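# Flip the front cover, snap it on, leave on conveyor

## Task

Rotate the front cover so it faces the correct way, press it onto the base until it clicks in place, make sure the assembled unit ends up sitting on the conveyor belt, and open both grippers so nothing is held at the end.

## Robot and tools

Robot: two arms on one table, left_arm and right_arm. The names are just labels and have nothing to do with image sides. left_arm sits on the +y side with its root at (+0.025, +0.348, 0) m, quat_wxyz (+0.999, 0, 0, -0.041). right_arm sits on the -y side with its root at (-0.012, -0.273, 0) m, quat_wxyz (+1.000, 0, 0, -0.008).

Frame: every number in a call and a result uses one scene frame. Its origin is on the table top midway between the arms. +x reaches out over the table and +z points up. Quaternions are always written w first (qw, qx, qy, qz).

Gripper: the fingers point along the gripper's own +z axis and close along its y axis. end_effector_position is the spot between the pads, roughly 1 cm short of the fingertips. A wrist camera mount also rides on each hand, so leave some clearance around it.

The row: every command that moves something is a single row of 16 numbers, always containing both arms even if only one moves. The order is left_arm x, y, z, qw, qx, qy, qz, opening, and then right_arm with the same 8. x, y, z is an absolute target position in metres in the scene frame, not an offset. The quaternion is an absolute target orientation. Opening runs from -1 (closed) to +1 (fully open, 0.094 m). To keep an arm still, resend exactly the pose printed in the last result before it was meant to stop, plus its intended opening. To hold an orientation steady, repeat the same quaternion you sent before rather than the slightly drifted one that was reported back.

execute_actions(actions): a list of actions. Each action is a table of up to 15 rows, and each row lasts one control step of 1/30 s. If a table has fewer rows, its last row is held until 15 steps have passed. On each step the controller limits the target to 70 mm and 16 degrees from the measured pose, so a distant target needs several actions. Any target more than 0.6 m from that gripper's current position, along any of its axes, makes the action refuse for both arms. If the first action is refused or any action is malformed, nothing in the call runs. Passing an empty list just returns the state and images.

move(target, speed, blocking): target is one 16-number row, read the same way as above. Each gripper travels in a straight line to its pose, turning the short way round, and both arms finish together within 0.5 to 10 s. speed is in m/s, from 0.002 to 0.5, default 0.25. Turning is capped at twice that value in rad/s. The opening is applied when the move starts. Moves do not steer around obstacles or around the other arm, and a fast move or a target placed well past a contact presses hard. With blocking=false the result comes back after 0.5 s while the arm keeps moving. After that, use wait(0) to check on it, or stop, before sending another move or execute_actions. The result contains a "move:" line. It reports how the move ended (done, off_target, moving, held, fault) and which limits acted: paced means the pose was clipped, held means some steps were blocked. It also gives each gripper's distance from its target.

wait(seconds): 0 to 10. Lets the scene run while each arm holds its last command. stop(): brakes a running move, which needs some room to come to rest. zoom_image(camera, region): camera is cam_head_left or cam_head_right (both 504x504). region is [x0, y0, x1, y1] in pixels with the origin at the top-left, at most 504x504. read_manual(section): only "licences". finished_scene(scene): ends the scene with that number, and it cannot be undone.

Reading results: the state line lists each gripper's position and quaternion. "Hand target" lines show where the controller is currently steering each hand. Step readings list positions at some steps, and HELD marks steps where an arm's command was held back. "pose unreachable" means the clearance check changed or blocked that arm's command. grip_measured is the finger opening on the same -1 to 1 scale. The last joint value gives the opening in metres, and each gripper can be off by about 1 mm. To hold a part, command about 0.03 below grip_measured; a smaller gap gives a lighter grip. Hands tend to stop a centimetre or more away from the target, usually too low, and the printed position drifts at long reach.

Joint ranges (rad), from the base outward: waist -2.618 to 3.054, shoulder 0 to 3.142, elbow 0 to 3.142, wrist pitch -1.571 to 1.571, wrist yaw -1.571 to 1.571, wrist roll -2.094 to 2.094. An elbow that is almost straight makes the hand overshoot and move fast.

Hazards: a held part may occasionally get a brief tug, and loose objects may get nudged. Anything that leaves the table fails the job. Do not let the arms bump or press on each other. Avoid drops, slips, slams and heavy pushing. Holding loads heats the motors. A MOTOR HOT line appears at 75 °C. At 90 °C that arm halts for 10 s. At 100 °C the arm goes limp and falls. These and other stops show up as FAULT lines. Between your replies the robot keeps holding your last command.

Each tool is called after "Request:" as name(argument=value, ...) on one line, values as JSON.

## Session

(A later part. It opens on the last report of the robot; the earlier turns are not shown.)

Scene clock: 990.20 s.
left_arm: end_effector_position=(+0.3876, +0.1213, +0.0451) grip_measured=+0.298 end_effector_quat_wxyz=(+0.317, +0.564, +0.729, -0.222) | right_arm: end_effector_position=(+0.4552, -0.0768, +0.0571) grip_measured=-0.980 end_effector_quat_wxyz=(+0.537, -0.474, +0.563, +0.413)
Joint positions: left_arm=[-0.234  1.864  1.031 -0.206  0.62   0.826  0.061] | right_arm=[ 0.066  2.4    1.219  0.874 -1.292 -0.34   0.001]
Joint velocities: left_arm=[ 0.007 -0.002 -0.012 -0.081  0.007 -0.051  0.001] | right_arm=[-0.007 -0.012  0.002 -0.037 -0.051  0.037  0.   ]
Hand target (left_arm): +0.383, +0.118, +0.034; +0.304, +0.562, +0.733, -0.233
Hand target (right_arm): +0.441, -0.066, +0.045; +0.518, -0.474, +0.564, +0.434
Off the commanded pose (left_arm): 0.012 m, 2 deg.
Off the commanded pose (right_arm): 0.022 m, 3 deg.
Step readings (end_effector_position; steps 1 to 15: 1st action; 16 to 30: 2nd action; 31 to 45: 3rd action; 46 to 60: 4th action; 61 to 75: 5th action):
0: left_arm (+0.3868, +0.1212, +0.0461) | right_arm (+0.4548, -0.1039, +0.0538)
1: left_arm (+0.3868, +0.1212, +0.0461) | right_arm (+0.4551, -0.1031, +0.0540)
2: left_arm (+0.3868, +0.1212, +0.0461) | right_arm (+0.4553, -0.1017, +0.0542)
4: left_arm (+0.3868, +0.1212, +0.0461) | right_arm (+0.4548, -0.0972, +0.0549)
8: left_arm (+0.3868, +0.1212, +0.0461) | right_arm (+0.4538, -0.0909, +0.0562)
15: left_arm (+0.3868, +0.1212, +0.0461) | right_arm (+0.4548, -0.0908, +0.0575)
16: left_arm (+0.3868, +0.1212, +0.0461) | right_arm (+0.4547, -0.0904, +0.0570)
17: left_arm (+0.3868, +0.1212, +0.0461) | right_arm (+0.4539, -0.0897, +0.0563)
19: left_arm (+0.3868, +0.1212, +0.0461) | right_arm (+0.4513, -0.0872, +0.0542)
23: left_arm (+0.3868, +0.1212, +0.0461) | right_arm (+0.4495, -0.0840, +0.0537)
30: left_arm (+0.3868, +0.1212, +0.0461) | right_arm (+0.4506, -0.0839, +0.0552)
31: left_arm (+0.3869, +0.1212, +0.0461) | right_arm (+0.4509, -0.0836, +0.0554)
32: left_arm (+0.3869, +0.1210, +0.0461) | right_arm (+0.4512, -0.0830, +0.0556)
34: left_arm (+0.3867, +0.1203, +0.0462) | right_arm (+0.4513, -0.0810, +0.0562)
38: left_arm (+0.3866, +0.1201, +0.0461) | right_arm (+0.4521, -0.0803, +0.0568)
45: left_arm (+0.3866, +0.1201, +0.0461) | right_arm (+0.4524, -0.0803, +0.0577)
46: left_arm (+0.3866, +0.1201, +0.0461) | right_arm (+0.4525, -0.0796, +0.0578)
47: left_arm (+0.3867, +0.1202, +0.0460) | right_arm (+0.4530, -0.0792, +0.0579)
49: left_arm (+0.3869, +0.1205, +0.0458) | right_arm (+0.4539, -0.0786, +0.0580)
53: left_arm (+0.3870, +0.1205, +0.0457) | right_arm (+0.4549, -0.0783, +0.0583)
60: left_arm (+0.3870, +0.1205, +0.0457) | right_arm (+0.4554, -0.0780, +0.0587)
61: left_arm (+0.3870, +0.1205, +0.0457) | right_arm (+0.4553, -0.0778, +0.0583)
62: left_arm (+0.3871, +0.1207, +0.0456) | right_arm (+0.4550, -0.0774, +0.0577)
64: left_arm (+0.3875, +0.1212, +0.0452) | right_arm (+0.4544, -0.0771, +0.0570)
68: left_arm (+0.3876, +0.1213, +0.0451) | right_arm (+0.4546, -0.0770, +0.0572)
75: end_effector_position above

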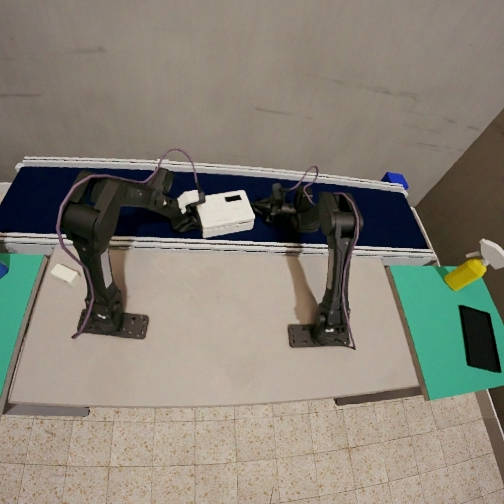

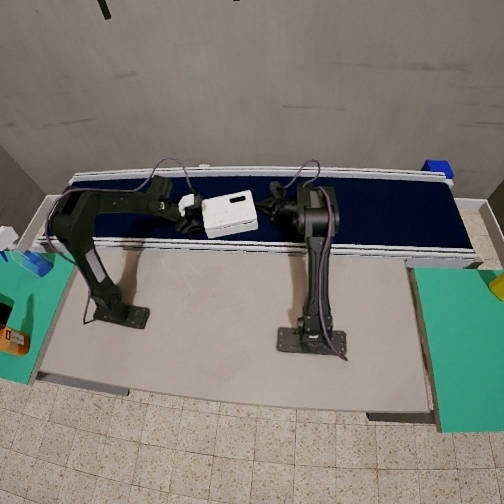

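Request:
move(target=[0.375,0.16,0.07,0.304,0.562,0.733,-0.233,0.3,0.45,-0.13,0.07,0.518,-0.474,0.564,0.434,-1], speed=0.08)

Request:
move(target=[0.37,0.13,0.14,0,0.609,0.793,0,0.8,0.38,-0.13,0.14,0,0.609,0.793,0,0.8], speed=0.3)

Request:
move(target=[0.398,0.085,0.11,0,0.609,0.793,0,0.8,0.432,-0.045,0.11,0,0.609,0.793,0,0.8], speed=0.06)

Request:
zoom_image(camera="cam_head_left", region=[140, 140, 320, 250])

Scene clock: 1009.90 s.
left_arm: end_effector_position=(+0.3760, +0.1609, +0.0593) grip_measured=+0.298 end_effector_quat_wxyz=(+0.297, +0.559, +0.740, -0.227) | right_arm: end_effector_position=(+0.4445, -0.1285, +0.0513) grip_measured=-0.980 end_effector_quat_wxyz=(+0.512, -0.460, +0.577, +0.440)
Joint positions: left_arm=[-0.131  1.788  1.031 -0.393  0.66   0.933  0.061] | right_arm=[-0.057  2.364  1.244  0.47  -1.426 -0.609  0.001]
Joint velocities: left_arm=[-0.022 -0.002 -0.002  0.051 -0.022  0.007 -0.   ] | right_arm=[-0.017 -0.007  0.027 -0.139 -0.081 -0.066  0.   ]
Hand target (left_arm): +0.375, +0.160, +0.070; +0.304, +0.562, +0.733, -0.233
Hand target (right_arm): +0.449, -0.130, +0.070; +0.522, -0.470, +0.564, +0.435
Off the commanded pose (left_arm): 0.011 m, 1 deg.
Off the commanded pose (right_arm): 0.020 m, 2 deg.
move: off_target (left_arm, right_arm)

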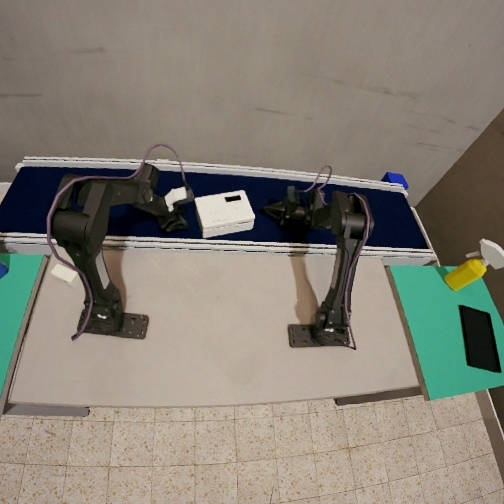

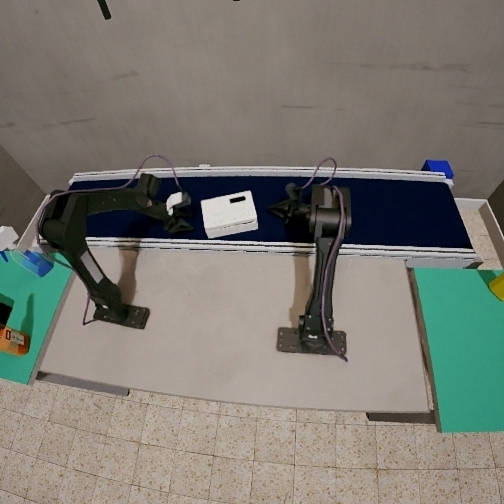

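Scene clock: 1015.30 s.
left_arm: end_effector_position=(+0.3707, +0.1311, +0.1407) grip_measured=+0.798 end_effector_quat_wxyz=(+0.004, +0.612, +0.791, -0.003) | right_arm: end_effector_position=(+0.3813, -0.1271, +0.1391) grip_measured=+0.797 end_effector_quat_wxyz=(+0.008, +0.609, +0.793, +0.008)
Joint positions: left_arm=[-0.477  2.12   2.061 -1.504  0.007  0.758  0.084] | right_arm=[ 0.37   2.164  2.124 -1.509  0.005  1.666  0.084]
Joint velocities: left_arm=[-0.002  0.007  0.007 -0.007  0.037  0.051 -0.001] | right_arm=[-0.017  0.017  0.002 -0.007 -0.051 -0.037 -0.002]
Hand target (left_arm): +0.371, +0.129, +0.139; -0.002, +0.610, +0.792, -0.001
Hand target (right_arm): +0.383, -0.129, +0.139; +0.005, +0.614, +0.789, +0.002
Off the commanded pose (left_arm): 0.002 m, 1 deg.
Off the commanded pose (right_arm): 0.003 m, 1 deg.
move: done

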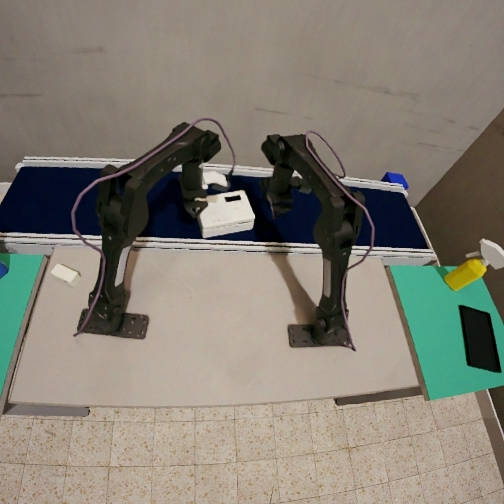

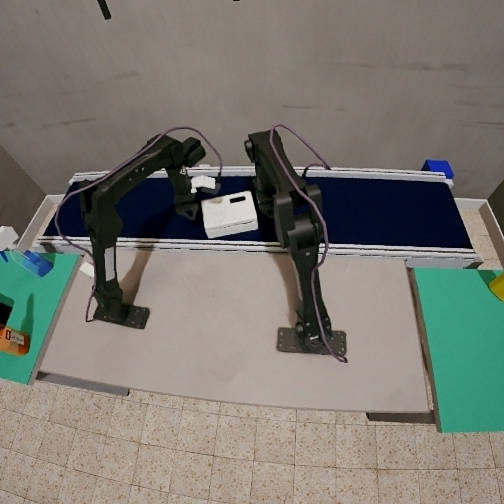

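Scene clock: 1017.23 s.
left_arm: end_effector_position=(+0.3976, +0.0905, +0.1140) grip_measured=+0.798 end_effector_quat_wxyz=(+0.010, +0.612, +0.791, -0.003) | right_arm: end_effector_position=(+0.4292, -0.0558, +0.1142) grip_measured=+0.797 end_effector_quat_wxyz=(+0.023, +0.606, +0.794, +0.047)
Joint positions: left_arm=[-0.522  2.325  2.289 -1.515  0.007  0.713  0.084] | right_arm=[ 0.47   2.469  2.544 -1.541 -0.002  1.759  0.084]
Joint velocities: left_arm=[-0.022 -0.007  0.002 -0.022 -0.095 -0.007  0.001] | right_arm=[-0.007 -0.007  0.007  0.081 -0.022 -0.007 -0.   ]
Hand target (left_arm): +0.397, +0.091, +0.114; +0.009, +0.612, +0.791, -0.003
Hand target (right_arm): +0.429, -0.057, +0.114; +0.023, +0.607, +0.793, +0.045
Off the commanded pose (left_arm): 0.007 m, 1 deg.
Off the commanded pose (right_arm): 0.012 m, 6 deg.
move: held (left_arm, right_arm); limits=held; held on 10 of 58 steps (left_arm, right_arm), including the last (left_arm, right_arm)
pose unreachable (left arm): on one or more control steps of this call, first in action 0 (counted from 0), this arm could not follow its commanded pose, so it was not sent that pose on those steps. On the call's last step it was still not sent that pose. It may still have moved: this result reports where it is.
cause: the commanded pose would bring a part of the arm too close to another arm (this arm's wrist (the part past joint 4) and the other arm's wrist (the part past joint 4)).
pose unreachable (right arm): on one or more control steps of this call, first in action 0 (counted from 0), this arm could not follow its commanded pose, so it was not sent that pose on those steps. On the call's last step it was still not sent that pose. It may still have moved: this result reports where it is.
cause: the commanded pose would bring a part of the arm too close to another arm (this arm's wrist (the part past joint 4) and the other arm's wrist (the part past joint 4)).

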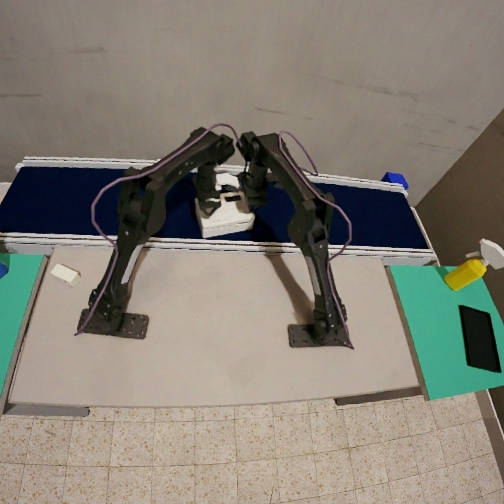

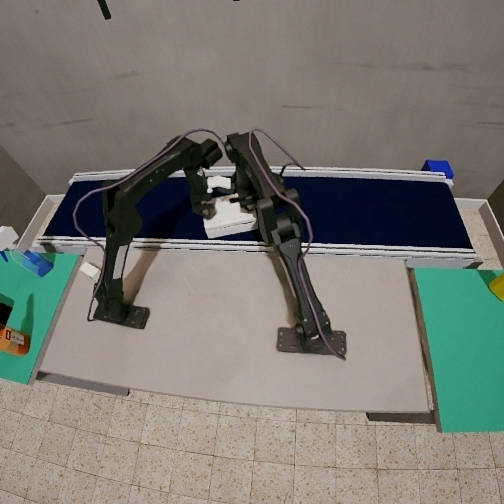

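Region (140, 140, 320, 250) of cam_head_left's 504x504 image, scaled by 2.800, with more detail than that image has.

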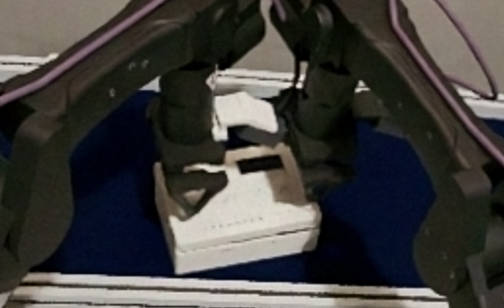

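Request:
move(target=[0.396,0.096,0.072,0,0.609,0.793,0,0.8,0.434,-0.054,0.072,0.02,0.608,0.793,0.04,0.8], speed=0.02)

Request:
zoom_image(camera="cam_head_left", region=[140, 140, 320, 250])

Scene clock: 1025.47 s.
left_arm: end_effector_position=(+0.3944, +0.0933, +0.0813) grip_measured=+0.798 end_effector_quat_wxyz=(+0.003, +0.612, +0.791, -0.002) | right_arm: end_effector_position=(+0.4331, -0.0536, +0.0835) grip_measured=+0.797 end_effector_quat_wxyz=(+0.021, +0.606, +0.794, +0.045)
Joint positions: left_arm=[-0.522  2.296  2.11  -1.378  0.004  0.713  0.084] | right_arm=[ 0.47   2.455  2.393 -1.411 -0.003  1.759  0.084]
Joint velocities: left_arm=[-0.012  0.012 -0.002  0.007  0.007 -0.037  0.   ] | right_arm=[ 0.002 -0.007  0.007  0.081 -0.051 -0.007 -0.001]
Hand target (left_arm): +0.395, +0.096, +0.072; -0.001, +0.609, +0.793, -0.000
Hand target (right_arm): +0.433, -0.054, +0.072; +0.020, +0.608, +0.793, +0.039
Off the commanded pose (left_arm): 0.010 m, 1 deg.
Off the commanded pose (right_arm): 0.012 m, 1 deg.
move: off_target (right_arm)

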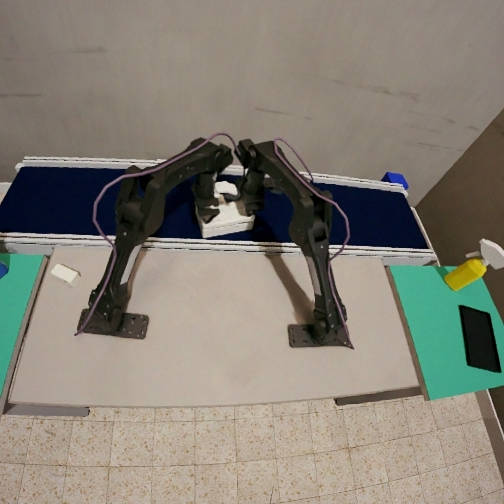

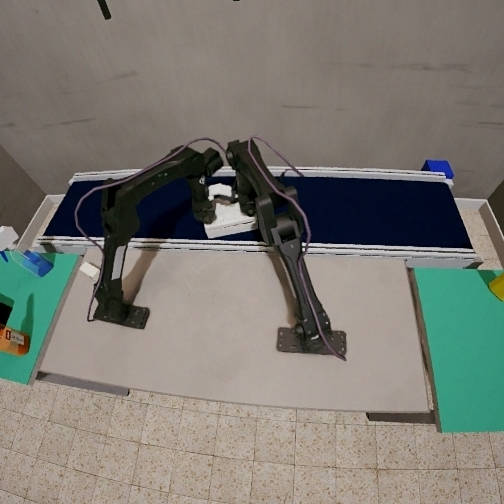

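Region (140, 140, 320, 250) of cam_head_left's 504x504 image, scaled by 2.800, with more detail than that image has.

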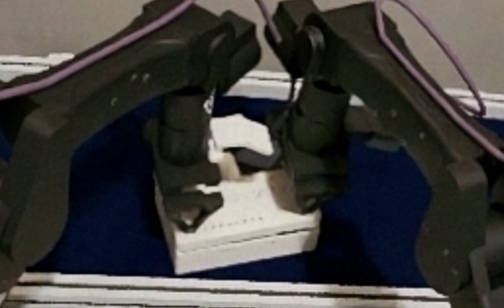

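Small gap remains; pressing a bit harder with the right gripper made vertical.

Request:
execute_actions(actions=[[[0.395,0.096,0.066,0,0.609,0.793,0,0.8,0.433,-0.054,0.066,0.01,0.608,0.793,0.02,0.8]],[[0.395,0.096,0.060,0,0.609,0.793,0,0.8,0.433,-0.054,0.060,0.0,0.609,0.793,0.0,0.8]],[[0.395,0.096,0.055,0,0.609,0.793,0,0.8,0.433,-0.054,0.055,0.0,0.609,0.793,0.0,0.8]]])

Request:
zoom_image(camera="cam_head_left", region=[140, 140, 320, 250])

Scene clock: 1032.53 s.
left_arm: end_effector_position=(+0.3953, +0.0938, +0.0769) grip_measured=+0.798 end_effector_quat_wxyz=(+0.013, +0.612, +0.791, +0.000) | right_arm: end_effector_position=(+0.4366, -0.0519, +0.0820) grip_measured=+0.797 end_effector_quat_wxyz=(+0.013, +0.607, +0.794, +0.029)
Joint positions: left_arm=[-0.521  2.271  2.05  -1.323  0.001  0.713  0.084] | right_arm=[ 0.47   2.572  2.608 -1.543 -0.003  1.76   0.084]
Joint velocities: left_arm=[ 0.007  0.002 -0.007  0.066 -0.051  0.007 -0.   ] | right_arm=[-0.007 -0.002 -0.027 -0.022 -0.066  0.007 -0.   ]
Hand target (left_arm): +0.394, +0.097, +0.055; -0.001, +0.609, +0.793, -0.000
Hand target (right_arm): +0.432, -0.054, +0.056; +0.000, +0.609, +0.793, +0.000
Off the commanded pose (left_arm): 0.022 m, 2 deg.
Off the commanded pose (right_arm): 0.027 m, 4 deg.
Step readings (end_effector_position; steps 1 to 15: 1st action; 16 to 30: 2nd action; 31 to 45: 3rd action):
0: left_arm (+0.3945, +0.0933, +0.0815) | right_arm (+0.4330, -0.0537, +0.0834)
1: left_arm (+0.3945, +0.0934, +0.0808) | right_arm (+0.4332, -0.0536, +0.0838)
2: left_arm (+0.3946, +0.0934, +0.0797) | right_arm (+0.4338, -0.0533, +0.0834)
4: left_arm (+0.3951, +0.0937, +0.0779) | right_arm (+0.4342, -0.0531, +0.0832)
8: left_arm (+0.3952, +0.0937, +0.0780) | right_arm (+0.4342, -0.0531, +0.0832)
15: left_arm (+0.3952, +0.0937, +0.0779) | right_arm (+0.4342, -0.0531, +0.0832)
16: left_arm (+0.3953, +0.0937, +0.0775) | right_arm (+0.4344, -0.0530, +0.0831)
17: left_arm (+0.3953, +0.0937, +0.0771) | right_arm (+0.4360, -0.0523, +0.0825)
19: left_arm (+0.3954, +0.0938, +0.0770) | right_arm (+0.4366, -0.0519, +0.0824)
23: left_arm (+0.3954, +0.0938, +0.0771) | right_arm (+0.4367, -0.0519, +0.0820)
30: left_arm (+0.3955, +0.0937, +0.0771) | right_arm (+0.4366, -0.0519, +0.0820)
31: left_arm (+0.3953, +0.0938, +0.0768) | right_arm (+0.4366, -0.0519, +0.0820)
32: left_arm (+0.3953, +0.0937, +0.0770) | right_arm (+0.4366, -0.0519, +0.0820)
34: left_arm (+0.3953, +0.0938, +0.0770) | right_arm (+0.4366, -0.0519, +0.0820)
38: left_arm (+0.3953, +0.0938, +0.0770) | right_arm (+0.4366, -0.0519, +0.0820)
45: end_effector_position above

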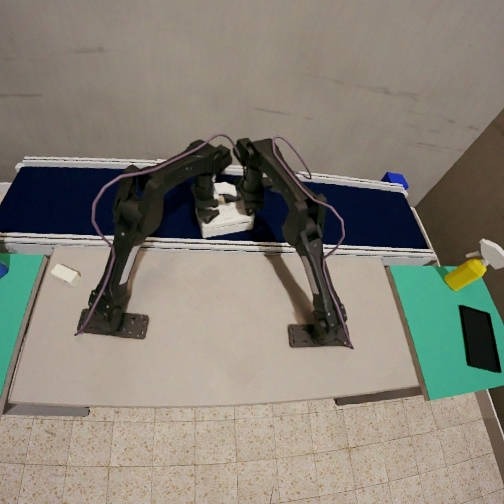

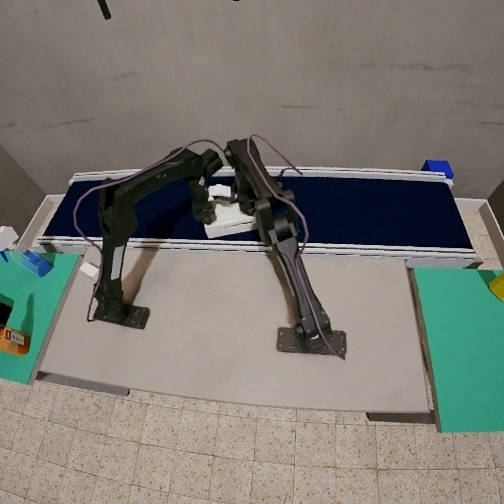

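Region (140, 140, 320, 250) of cam_head_left's 504x504 image, scaled by 2.800, with more detail than that image has.

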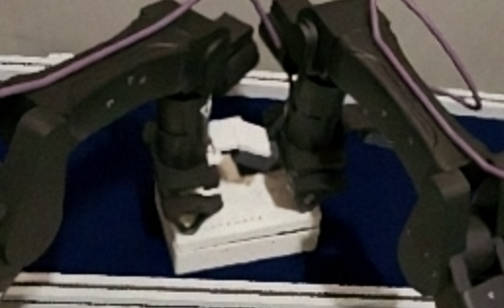

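The left end snapped; the right needs more force.

Request:
execute_actions(actions=[[[0.395,0.096,0.062,0,0.609,0.793,0,0.8,0.434,-0.053,0.048,0.015,0.607,0.794,0.03,0.8]],[[0.395,0.096,0.062,0,0.609,0.793,0,0.8,0.434,-0.053,0.040,0.015,0.607,0.794,0.03,0.8]],[[0.395,0.096,0.062,0,0.609,0.793,0,0.8,0.434,-0.053,0.032,0.015,0.607,0.794,0.03,0.8]]])

Request:
zoom_image(camera="cam_head_left", region=[140, 140, 320, 250])

Scene clock: 1040.07 s.
left_arm: end_effector_position=(+0.3953, +0.0938, +0.0769) grip_measured=+0.798 end_effector_quat_wxyz=(+0.013, +0.612, +0.791, +0.000) | right_arm: end_effector_position=(+0.4344, -0.0530, +0.0830) grip_measured=+0.797 end_effector_quat_wxyz=(+0.030, +0.606, +0.793, +0.063)
Joint positions: left_arm=[-0.521  2.271  2.05  -1.323  0.001  0.713  0.084] | right_arm=[ 0.47   2.393  2.275 -1.313 -0.003  1.76   0.084]
Joint velocities: left_arm=[-0.002 -0.012  0.012  0.007 -0.037 -0.007 -0.   ] | right_arm=[-0.002 -0.002  0.012 -0.022 -0.125  0.007 -0.001]
Hand target (left_arm): +0.395, +0.096, +0.062; -0.000, +0.609, +0.793, -0.000
Hand target (right_arm): +0.430, -0.055, +0.034; +0.015, +0.607, +0.794, +0.029
Off the commanded pose (left_arm): 0.015 m, 2 deg.
Off the commanded pose (right_arm): 0.051 m, 4 deg.
Step readings (end_effector_position; steps 1 to 15: 1st action; 16 to 30: 2nd action; 31 to 45: 3rd action):
0: left_arm (+0.3953, +0.0938, +0.0769) | right_arm (+0.4366, -0.0519, +0.0820)
1: left_arm (+0.3953, +0.0938, +0.0769) | right_arm (+0.4360, -0.0522, +0.0807)
2: left_arm (+0.3953, +0.0938, +0.0769) | right_arm (+0.4355, -0.0525, +0.0810)
4: left_arm (+0.3953, +0.0938, +0.0769) | right_arm (+0.4348, -0.0528, +0.0815)
8: left_arm (+0.3953, +0.0938, +0.0769) | right_arm (+0.4346, -0.0529, +0.0825)
15: left_arm (+0.3953, +0.0938, +0.0769) | right_arm (+0.4347, -0.0529, +0.0828)
16: left_arm (+0.3953, +0.0938, +0.0769) | right_arm (+0.4345, -0.0530, +0.0825)
17: left_arm (+0.3953, +0.0938, +0.0769) | right_arm (+0.4345, -0.0530, +0.0826)
19: left_arm (+0.3953, +0.0938, +0.0769) | right_arm (+0.4345, -0.0530, +0.0829)
23: left_arm (+0.3953, +0.0938, +0.0769) | right_arm (+0.4345, -0.0530, +0.0829)
30: left_arm (+0.3953, +0.0938, +0.0769) | right_arm (+0.4345, -0.0530, +0.0830)
31: left_arm (+0.3953, +0.0938, +0.0769) | right_arm (+0.4343, -0.0530, +0.0826)
32: left_arm (+0.3953, +0.0938, +0.0769) | right_arm (+0.4343, -0.0531, +0.0827)
34: left_arm (+0.3953, +0.0938, +0.0769) | right_arm (+0.4342, -0.0531, +0.0828)
38: left_arm (+0.3953, +0.0938, +0.0769) | right_arm (+0.4343, -0.0531, +0.0830)
45: end_effector_position above

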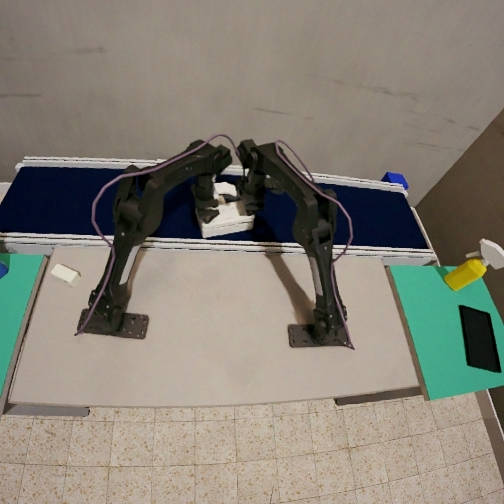

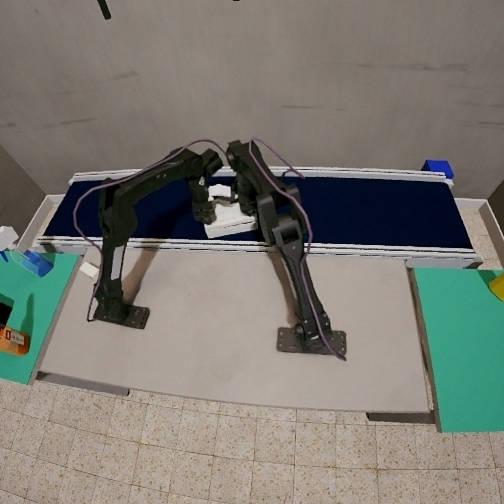

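Region (140, 140, 320, 250) of cam_head_left's 504x504 image, scaled by 2.800, with more detail than that image has.

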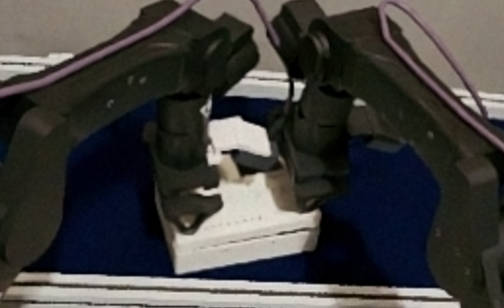

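Request:
execute_actions(actions=[[[0.395,0.096,0.062,0,0.609,0.793,0,0.8,0.434,-0.053,0.085,0.03,0.606,0.793,0.063,0.8]],[[0.395,0.096,0.062,0,0.609,0.793,0,0.8,0.44,-0.053,0.11,0.03,0.606,0.793,0.063,0.8]],[[0.395,0.096,0.062,0,0.609,0.793,0,0.8,0.468,-0.045,0.105,0.05,0.603,0.789,0.105,-1]],[[0.395,0.096,0.062,0,0.609,0.793,0,0.8,0.468,-0.045,0.09,0.05,0.603,0.789,0.105,-1]],[[0.395,0.096,0.062,0,0.609,0.793,0,0.8,0.468,-0.045,0.075,0.05,0.603,0.789,0.105,-1]],[[0.395,0.096,0.062,0,0.609,0.793,0,0.8,0.468,-0.045,0.06,0.05,0.603,0.789,0.105,-1]],[[0.395,0.096,0.062,0,0.609,0.793,0,0.8,0.468,-0.045,0.045,0.05,0.603,0.789,0.105,-1]],[[0.395,0.096,0.08,0,0.609,0.793,0,0.8,0.468,-0.045,0.08,0.05,0.603,0.789,0.105,-1]]])

Request:
move(target=[0.33,0.2,0.15,0,0.609,0.793,0,0.8,0.36,-0.17,0.15,0.05,0.603,0.789,0.105,-1], speed=0.12)

Request:
zoom_image(camera="cam_head_left", region=[160, 170, 300, 250])

Scene clock: 1054.53 s.
left_arm: end_effector_position=(+0.3930, +0.0941, +0.0820) grip_measured=+0.798 end_effector_quat_wxyz=(+0.007, +0.612, +0.791, -0.003) | right_arm: end_effector_position=(+0.4681, -0.0414, +0.0821) grip_measured=-0.980 end_effector_quat_wxyz=(+0.052, +0.603, +0.788, +0.115)
Joint positions: left_arm=[-0.521  2.278  2.082 -1.361  0.007  0.713  0.084] | right_arm=[ 0.459  2.438  2.33  -1.209 -0.012  1.752  0.001]
Joint velocities: left_arm=[-0.017 -0.002 -0.007 -0.037  0.007 -0.037  0.   ] | right_arm=[-0.002  0.027 -0.002 -0.11  -0.022 -0.095 -0.001]
Hand target (left_arm): +0.395, +0.096, +0.080; +0.001, +0.609, +0.793, -0.000
Hand target (right_arm): +0.468, -0.045, +0.080; +0.051, +0.603, +0.789, +0.106
Off the commanded pose (left_arm): 0.003 m, 1 deg.
Off the commanded pose (right_arm): 0.004 m, 1 deg.
Step readings (end_effector_position; steps 1 to 15: 1st action; 16 to 30: 2nd action; 31 to 45: 3rd action; 46 to 60: 4th action; 61 to 75: 5th action; 76 to 90: 6th action; 91 to 105: 7th action; 106 to 120: 8th action):
0: left_arm (+0.3953, +0.0938, +0.0769) | right_arm (+0.4343, -0.0531, +0.0831)
1: left_arm (+0.3953, +0.0938, +0.0769) | right_arm (+0.4344, -0.0530, +0.0854)
2: left_arm (+0.3953, +0.0938, +0.0769) | right_arm (+0.4344, -0.0530, +0.0854)
4: left_arm (+0.3953, +0.0938, +0.0769) | right_arm (+0.4344, -0.0530, +0.0854)
8: left_arm (+0.3953, +0.0938, +0.0769) | right_arm (+0.4344, -0.0530, +0.0854)
15: left_arm (+0.3953, +0.0938, +0.0769) | right_arm (+0.4344, -0.0530, +0.0854)
16: left_arm (+0.3953, +0.0938, +0.0769) | right_arm (+0.4347, -0.0527, +0.0885)
17: left_arm (+0.3953, +0.0938, +0.0769) | right_arm (+0.4372, -0.0514, +0.0920)
19: left_arm (+0.3953, +0.0938, +0.0769) | right_arm (+0.4436, -0.0482, +0.1012)
23: left_arm (+0.3953, +0.0938, +0.0769) | right_arm (+0.4473, -0.0463, +0.1179)
30: left_arm (+0.3953, +0.0938, +0.0769) | right_arm (+0.4433, -0.0483, +0.1186)
31: left_arm (+0.3953, +0.0938, +0.0769) | right_arm (+0.4443, -0.0480, +0.1165)
32: left_arm (+0.3953, +0.0938, +0.0769) | right_arm (+0.4472, -0.0470, +0.1144)
34: left_arm (+0.3953, +0.0938, +0.0769) | right_arm (+0.4525, -0.0462, +0.1094)
38: left_arm (+0.3953, +0.0938, +0.0769) | right_arm (+0.4574, -0.0469, +0.1006)
45: left_arm (+0.3953, +0.0938, +0.0769) | right_arm (+0.4589, -0.0462, +0.0992)
46: left_arm (+0.3953, +0.0938, +0.0769) | right_arm (+0.4598, -0.0457, +0.0976)
47: left_arm (+0.3953, +0.0938, +0.0769) | right_arm (+0.4614, -0.0449, +0.0966)
49: left_arm (+0.3953, +0.0938, +0.0769) | right_arm (+0.4632, -0.0441, +0.0926)
53: left_arm (+0.3953, +0.0938, +0.0769) | right_arm (+0.4645, -0.0434, +0.0887)
60: left_arm (+0.3953, +0.0938, +0.0769) | right_arm (+0.4680, -0.0417, +0.0896)
61: left_arm (+0.3953, +0.0938, +0.0769) | right_arm (+0.4683, -0.0416, +0.0878)
62: left_arm (+0.3953, +0.0938, +0.0769) | right_arm (+0.4676, -0.0419, +0.0852)
64: left_arm (+0.3952, +0.0937, +0.0769) | right_arm (+0.4667, -0.0423, +0.0812)
68: left_arm (+0.3952, +0.0936, +0.0769) | right_arm (+0.4685, -0.0415, +0.0811)
75: left_arm (+0.3952, +0.0936, +0.0769) | right_arm (+0.4704, -0.0406, +0.0810)
76: left_arm (+0.3951, +0.0935, +0.0769) | right_arm (+0.4703, -0.0406, +0.0796)
77: left_arm (+0.3951, +0.0935, +0.0769) | right_arm (+0.4702, -0.0407, +0.0797)
79: left_arm (+0.3951, +0.0935, +0.0769) | right_arm (+0.4703, -0.0406, +0.0797)
83: left_arm (+0.3951, +0.0935, +0.0769) | right_arm (+0.4704, -0.0406, +0.0798)
90: left_arm (+0.3951, +0.0935, +0.0769) | right_arm (+0.4704, -0.0406, +0.0799)
91: left_arm (+0.3951, +0.0934, +0.0769) | right_arm (+0.4706, -0.0404, +0.0790)
92: left_arm (+0.3950, +0.0934, +0.0769) | right_arm (+0.4707, -0.0404, +0.0791)
94: left_arm (+0.3950, +0.0934, +0.0769) | right_arm (+0.4708, -0.0403, +0.0790)
98: left_arm (+0.3947, +0.0928, +0.0769) | right_arm (+0.4725, -0.0393, +0.0792)
105: left_arm (+0.3946, +0.0926, +0.0769) | right_arm (+0.4750, -0.0381, +0.0796)
106: left_arm (+0.3949, +0.0925, +0.0788) | right_arm (+0.4752, -0.0380, +0.0821)
107: left_arm (+0.3951, +0.0924, +0.0792) | right_arm (+0.4751, -0.0380, +0.0830)
109: left_arm (+0.3952, +0.0925, +0.0803) | right_arm (+0.4751, -0.0380, +0.0847)
113: left_arm (+0.3944, +0.0931, +0.0820) | right_arm (+0.4724, -0.0393, +0.0853)
120: end_effector_position above

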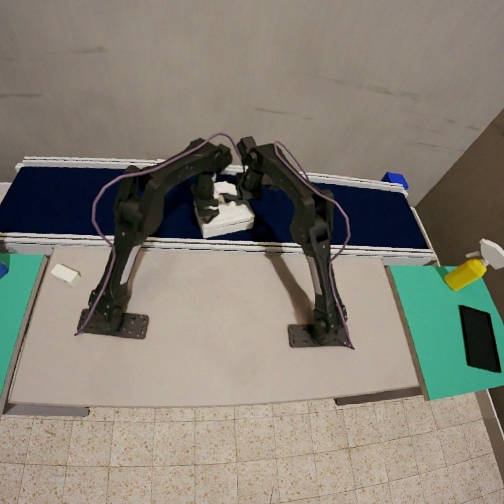

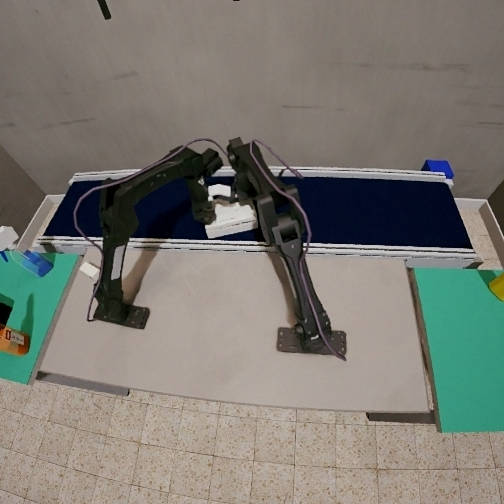

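Scene clock: 1056.40 s.
left_arm: end_effector_position=(+0.3373, +0.1925, +0.1509) grip_measured=+0.798 end_effector_quat_wxyz=(+0.010, +0.606, +0.795, -0.001) | right_arm: end_effector_position=(+0.3701, -0.1642, +0.1509) grip_measured=-0.980 end_effector_quat_wxyz=(+0.056, +0.605, +0.786, +0.116)
Joint positions: left_arm=[-0.379  1.852  1.719 -1.419  0.006  0.84   0.084] | right_arm=[ 0.266  1.816  1.641 -1.143 -0.053  1.57   0.001]
Joint velocities: left_arm=[-0.012 -0.012 -0.012  0.037 -0.022  0.007 -0.   ] | right_arm=[-0.012 -0.002 -0.022  0.007  0.022 -0.037  0.   ]
Hand target (left_arm): +0.330, +0.199, +0.152; -0.000, +0.609, +0.793, -0.001
Hand target (right_arm): +0.359, -0.169, +0.150; +0.050, +0.603, +0.789, +0.106
Off the commanded pose (left_arm): 0.010 m, 1 deg.
Off the commanded pose (right_arm): 0.012 m, 1 deg.
move: off_target (right_arm)

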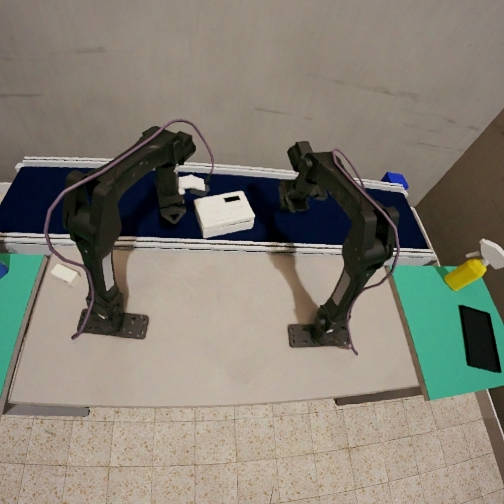

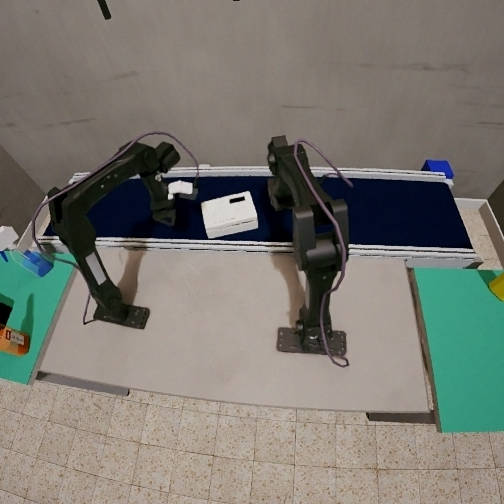

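Region (160, 170, 300, 250) of cam_head_left's 504x504 image, scaled by 3.600, with more detail than that image has; it fills the top 288 rows of this view, and the rest is white.

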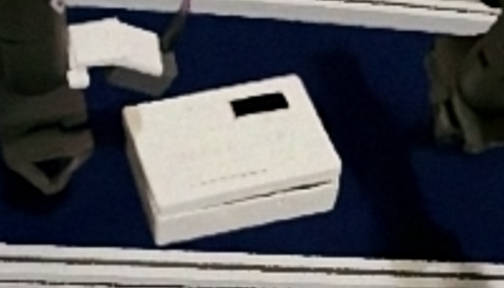

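Request:
move(target=[0.395,0.095,0.10,0,0.609,0.793,0,0.8,0.434,-0.054,0.10,0.02,0.608,0.793,0.04,-0.3], speed=0.12)

Request:
execute_actions(actions=[[[0.395,0.095,0.085,0,0.609,0.793,0,0.8,0.434,-0.054,0.085,0.02,0.608,0.793,0.04,-0.3]],[[0.395,0.095,0.072,0,0.609,0.793,0,0.8,0.434,-0.054,0.072,0.02,0.608,0.793,0.04,-0.3]],[[0.395,0.095,0.06,0,0.609,0.793,0,0.8,0.434,-0.054,0.058,0.02,0.608,0.793,0.04,-0.3]],[[0.395,0.095,0.06,0,0.609,0.793,0,0.8,0.432,-0.054,0.044,0.01,0.608,0.793,0.02,-0.3]],[[0.395,0.095,0.06,0,0.609,0.793,0,0.8,0.430,-0.054,0.03,0.01,0.608,0.793,0.02,-0.3]],[[0.395,0.095,0.06,0,0.609,0.793,0,0.8,0.428,-0.054,0.015,0.01,0.608,0.793,0.02,-0.3]]])

Request:
zoom_image(camera="cam_head_left", region=[160, 170, 300, 250])

Scene clock: 1067.50 s.
left_arm: end_effector_position=(+0.3947, +0.0969, +0.0985) grip_measured=+0.798 end_effector_quat_wxyz=(+0.004, +0.612, +0.791, -0.002) | right_arm: end_effector_position=(+0.4362, -0.0529, +0.1049) grip_measured=-0.303 end_effector_quat_wxyz=(+0.021, +0.606, +0.793, +0.052)
Joint positions: left_arm=[-0.515  2.293  2.173 -1.444  0.005  0.72   0.084] | right_arm=[ 0.466  2.497  2.557 -1.518 -0.01   1.756  0.033]
Joint velocities: left_arm=[ 0.007 -0.002 -0.002 -0.11   0.037  0.007 -0.001] | right_arm=[ 0.002 -0.007  0.017 -0.007 -0.051  0.022 -0.   ]
Hand target (left_arm): +0.395, +0.096, +0.098; +0.000, +0.609, +0.793, +0.001
Hand target (right_arm): +0.435, -0.055, +0.100; +0.022, +0.608, +0.792, +0.040
Off the commanded pose (left_arm): 0.002 m, 1 deg.
Off the commanded pose (right_arm): 0.005 m, 1 deg.
move: done

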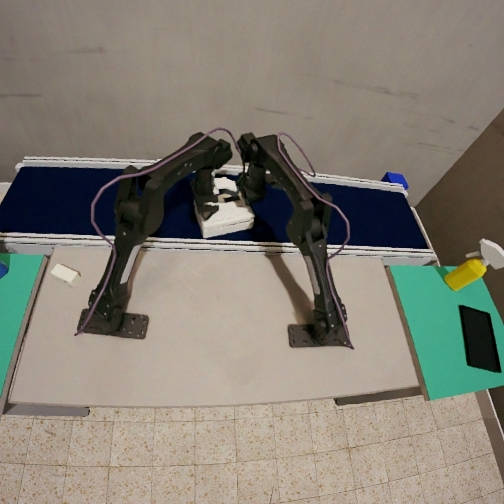

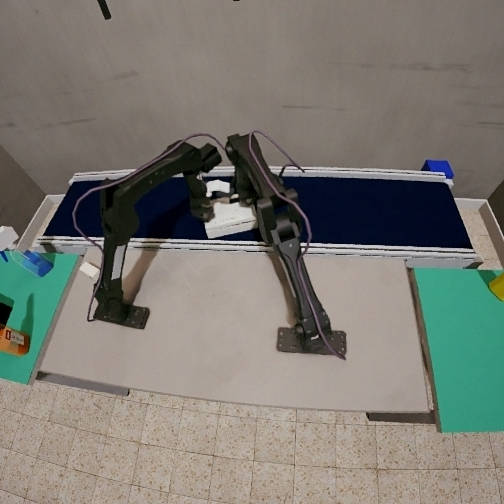

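Scene clock: 1070.50 s.
left_arm: end_effector_position=(+0.3963, +0.0958, +0.0768) grip_measured=+0.798 end_effector_quat_wxyz=(+0.008, +0.611, +0.791, -0.002) | right_arm: end_effector_position=(+0.4337, -0.0544, +0.0792) grip_measured=-0.303 end_effector_quat_wxyz=(+0.030, +0.608, +0.791, +0.069)
Joint positions: left_arm=[-0.515  2.284  2.07  -1.342  0.005  0.718  0.084] | right_arm=[ 0.466  2.365  2.209 -1.263 -0.008  1.762  0.033]
Joint velocities: left_arm=[ 0.007 -0.007  0.032 -0.022 -0.022  0.051 -0.   ] | right_arm=[-0.022 -0.012 -0.022  0.022 -0.037 -0.007 -0.   ]
Hand target (left_arm): +0.394, +0.095, +0.060; -0.001, +0.609, +0.793, -0.000
Hand target (right_arm): +0.422, -0.057, +0.019; +0.010, +0.608, +0.793, +0.019
Off the commanded pose (left_arm): 0.017 m, 1 deg.
Off the commanded pose (right_arm): 0.064 m, 6 deg.
Step readings (end_effector_position; steps 1 to 15: 1st action; 16 to 30: 2nd action; 31 to 45: 3rd action; 46 to 60: 4th action; 61 to 75: 5th action; 76 to 90: 6th action):
0: left_arm (+0.3947, +0.0969, +0.0985) | right_arm (+0.4362, -0.0529, +0.1049)
1: left_arm (+0.3948, +0.0968, +0.0977) | right_arm (+0.4361, -0.0530, +0.1027)
2: left_arm (+0.3951, +0.0966, +0.0966) | right_arm (+0.4353, -0.0534, +0.0999)
4: left_arm (+0.3949, +0.0968, +0.0940) | right_arm (+0.4332, -0.0544, +0.0922)
8: left_arm (+0.3950, +0.0967, +0.0928) | right_arm (+0.4313, -0.0553, +0.0851)
15: left_arm (+0.3961, +0.0959, +0.0928) | right_arm (+0.4347, -0.0537, +0.0854)
16: left_arm (+0.3962, +0.0959, +0.0906) | right_arm (+0.4349, -0.0536, +0.0836)
17: left_arm (+0.3960, +0.0960, +0.0882) | right_arm (+0.4343, -0.0539, +0.0811)
19: left_arm (+0.3940, +0.0973, +0.0819) | right_arm (+0.4342, -0.0540, +0.0816)
23: left_arm (+0.3933, +0.0979, +0.0787) | right_arm (+0.4346, -0.0538, +0.0809)
30: left_arm (+0.3955, +0.0964, +0.0787) | right_arm (+0.4347, -0.0538, +0.0811)
31: left_arm (+0.3957, +0.0962, +0.0768) | right_arm (+0.4343, -0.0539, +0.0802)
32: left_arm (+0.3963, +0.0958, +0.0768) | right_arm (+0.4343, -0.0540, +0.0803)
34: left_arm (+0.3963, +0.0958, +0.0767) | right_arm (+0.4343, -0.0540, +0.0805)
38: left_arm (+0.3963, +0.0958, +0.0769) | right_arm (+0.4344, -0.0539, +0.0805)
45: left_arm (+0.3963, +0.0958, +0.0768) | right_arm (+0.4344, -0.0539, +0.0805)
46: left_arm (+0.3963, +0.0958, +0.0768) | right_arm (+0.4344, -0.0539, +0.0805)
47: left_arm (+0.3963, +0.0958, +0.0768) | right_arm (+0.4344, -0.0539, +0.0805)
49: left_arm (+0.3963, +0.0958, +0.0768) | right_arm (+0.4344, -0.0539, +0.0805)
53: left_arm (+0.3963, +0.0958, +0.0768) | right_arm (+0.4344, -0.0539, +0.0805)
60: left_arm (+0.3963, +0.0958, +0.0768) | right_arm (+0.4344, -0.0539, +0.0805)
61: left_arm (+0.3963, +0.0958, +0.0768) | right_arm (+0.4340, -0.0542, +0.0790)
62: left_arm (+0.3963, +0.0958, +0.0768) | right_arm (+0.4340, -0.0542, +0.0793)
64: left_arm (+0.3963, +0.0958, +0.0768) | right_arm (+0.4341, -0.0541, +0.0793)
68: left_arm (+0.3963, +0.0958, +0.0768) | right_arm (+0.4341, -0.0541, +0.0794)
75: left_arm (+0.3963, +0.0958, +0.0768) | right_arm (+0.4341, -0.0542, +0.0793)
76: left_arm (+0.3963, +0.0958, +0.0768) | right_arm (+0.4336, -0.0544, +0.0788)
77: left_arm (+0.3963, +0.0958, +0.0768) | right_arm (+0.4336, -0.0544, +0.0789)
79: left_arm (+0.3963, +0.0958, +0.0768) | right_arm (+0.4337, -0.0544, +0.0789)
83: left_arm (+0.3963, +0.0958, +0.0768) | right_arm (+0.4337, -0.0543, +0.0791)
90: end_effector_position above

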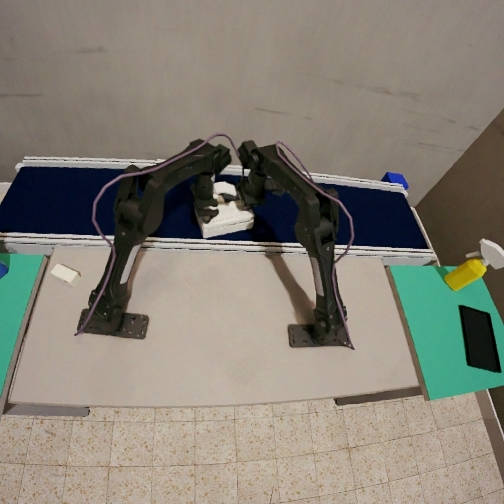

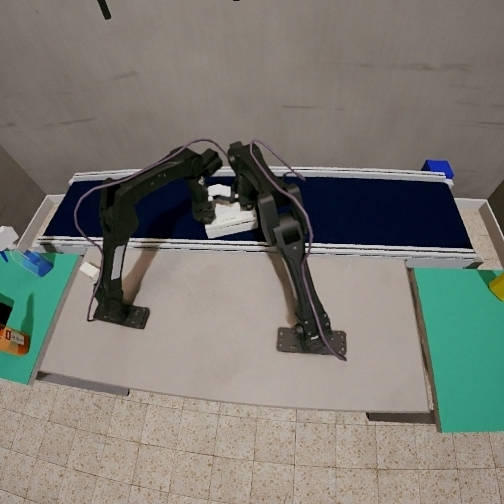

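Region (160, 170, 300, 250) of cam_head_left's 504x504 image, scaled by 3.600, with more detail than that image has; it fills the top 288 rows of this view, and the rest is white.

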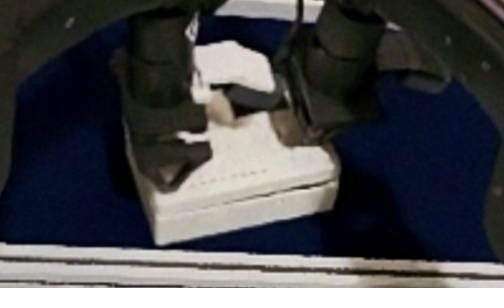

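Request:
execute_actions(actions=[[[0.395,0.095,0.06,0,0.609,0.793,0,0.8,0.420,-0.058,0.04,0.02,0.608,0.793,0.04,-0.3]],[[0.395,0.095,0.06,0,0.609,0.793,0,0.8,0.410,-0.060,0.04,0.02,0.608,0.793,0.04,-0.3]],[[0.395,0.095,0.06,0,0.609,0.793,0,0.8,0.40,-0.063,0.04,0.02,0.608,0.793,0.04,-0.3]]])

Request:
zoom_image(camera="cam_head_left", region=[160, 170, 300, 250])

Scene clock: 1079.53 s.
left_arm: end_effector_position=(+0.3963, +0.0958, +0.0768) grip_measured=+0.798 end_effector_quat_wxyz=(+0.008, +0.611, +0.791, -0.002) | right_arm: end_effector_position=(+0.4301, -0.0554, +0.0817) grip_measured=-0.303 end_effector_quat_wxyz=(+0.056, +0.607, +0.786, +0.106)
Joint positions: left_arm=[-0.515  2.284  2.07  -1.342  0.005  0.718  0.084] | right_arm=[ 0.474  2.231  1.975 -1.074  0.008  1.772  0.033]
Joint velocities: left_arm=[-0.002 -0.007 -0.002  0.051 -0.007  0.037 -0.   ] | right_arm=[ 0.012 -0.002 -0.007 -0.007  0.037  0.022  0.   ]
Hand target (left_arm): +0.394, +0.095, +0.060; -0.001, +0.609, +0.793, -0.000
Hand target (right_arm): +0.400, -0.064, +0.044; +0.021, +0.608, +0.793, +0.039
Off the commanded pose (left_arm): 0.017 m, 1 deg.
Off the commanded pose (right_arm): 0.052 m, 9 deg.
Step readings (end_effector_position; steps 1 to 15: 1st action; 16 to 30: 2nd action; 31 to 45: 3rd action):
0: left_arm (+0.3963, +0.0958, +0.0768) | right_arm (+0.4337, -0.0544, +0.0790)
1: left_arm (+0.3963, +0.0958, +0.0768) | right_arm (+0.4332, -0.0547, +0.0804)
2: left_arm (+0.3963, +0.0958, +0.0768) | right_arm (+0.4330, -0.0547, +0.0804)
4: left_arm (+0.3963, +0.0958, +0.0768) | right_arm (+0.4331, -0.0547, +0.0806)
8: left_arm (+0.3963, +0.0958, +0.0768) | right_arm (+0.4332, -0.0546, +0.0809)
15: left_arm (+0.3963, +0.0958, +0.0768) | right_arm (+0.4332, -0.0547, +0.0808)
16: left_arm (+0.3963, +0.0958, +0.0768) | right_arm (+0.4324, -0.0547, +0.0808)
17: left_arm (+0.3963, +0.0958, +0.0768) | right_arm (+0.4321, -0.0548, +0.0810)
19: left_arm (+0.3963, +0.0958, +0.0768) | right_arm (+0.4321, -0.0548, +0.0812)
23: left_arm (+0.3963, +0.0958, +0.0768) | right_arm (+0.4322, -0.0548, +0.0813)
30: left_arm (+0.3963, +0.0958, +0.0768) | right_arm (+0.4322, -0.0548, +0.0814)
31: left_arm (+0.3963, +0.0958, +0.0768) | right_arm (+0.4315, -0.0551, +0.0813)
32: left_arm (+0.3963, +0.0958, +0.0768) | right_arm (+0.4306, -0.0553, +0.0815)
34: left_arm (+0.3963, +0.0958, +0.0768) | right_arm (+0.4299, -0.0554, +0.0816)
38: left_arm (+0.3963, +0.0958, +0.0768) | right_arm (+0.4301, -0.0554, +0.0817)
45: end_effector_position above

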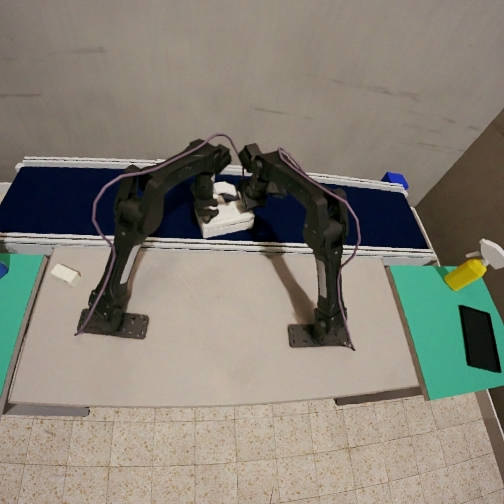

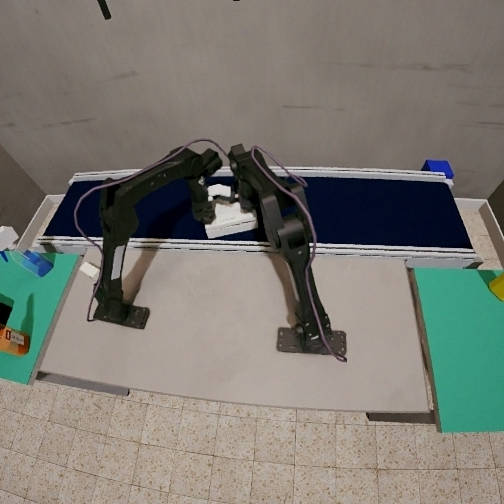

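Region (160, 170, 300, 250) of cam_head_left's 504x504 image, scaled by 3.600, with more detail than that image has; it fills the top 288 rows of this view, and the rest is white.

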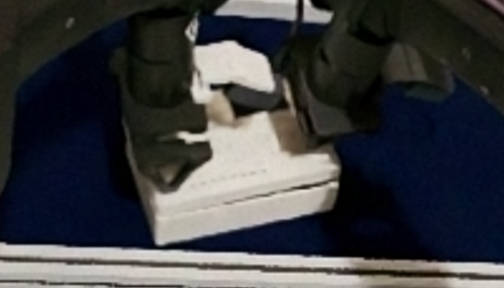

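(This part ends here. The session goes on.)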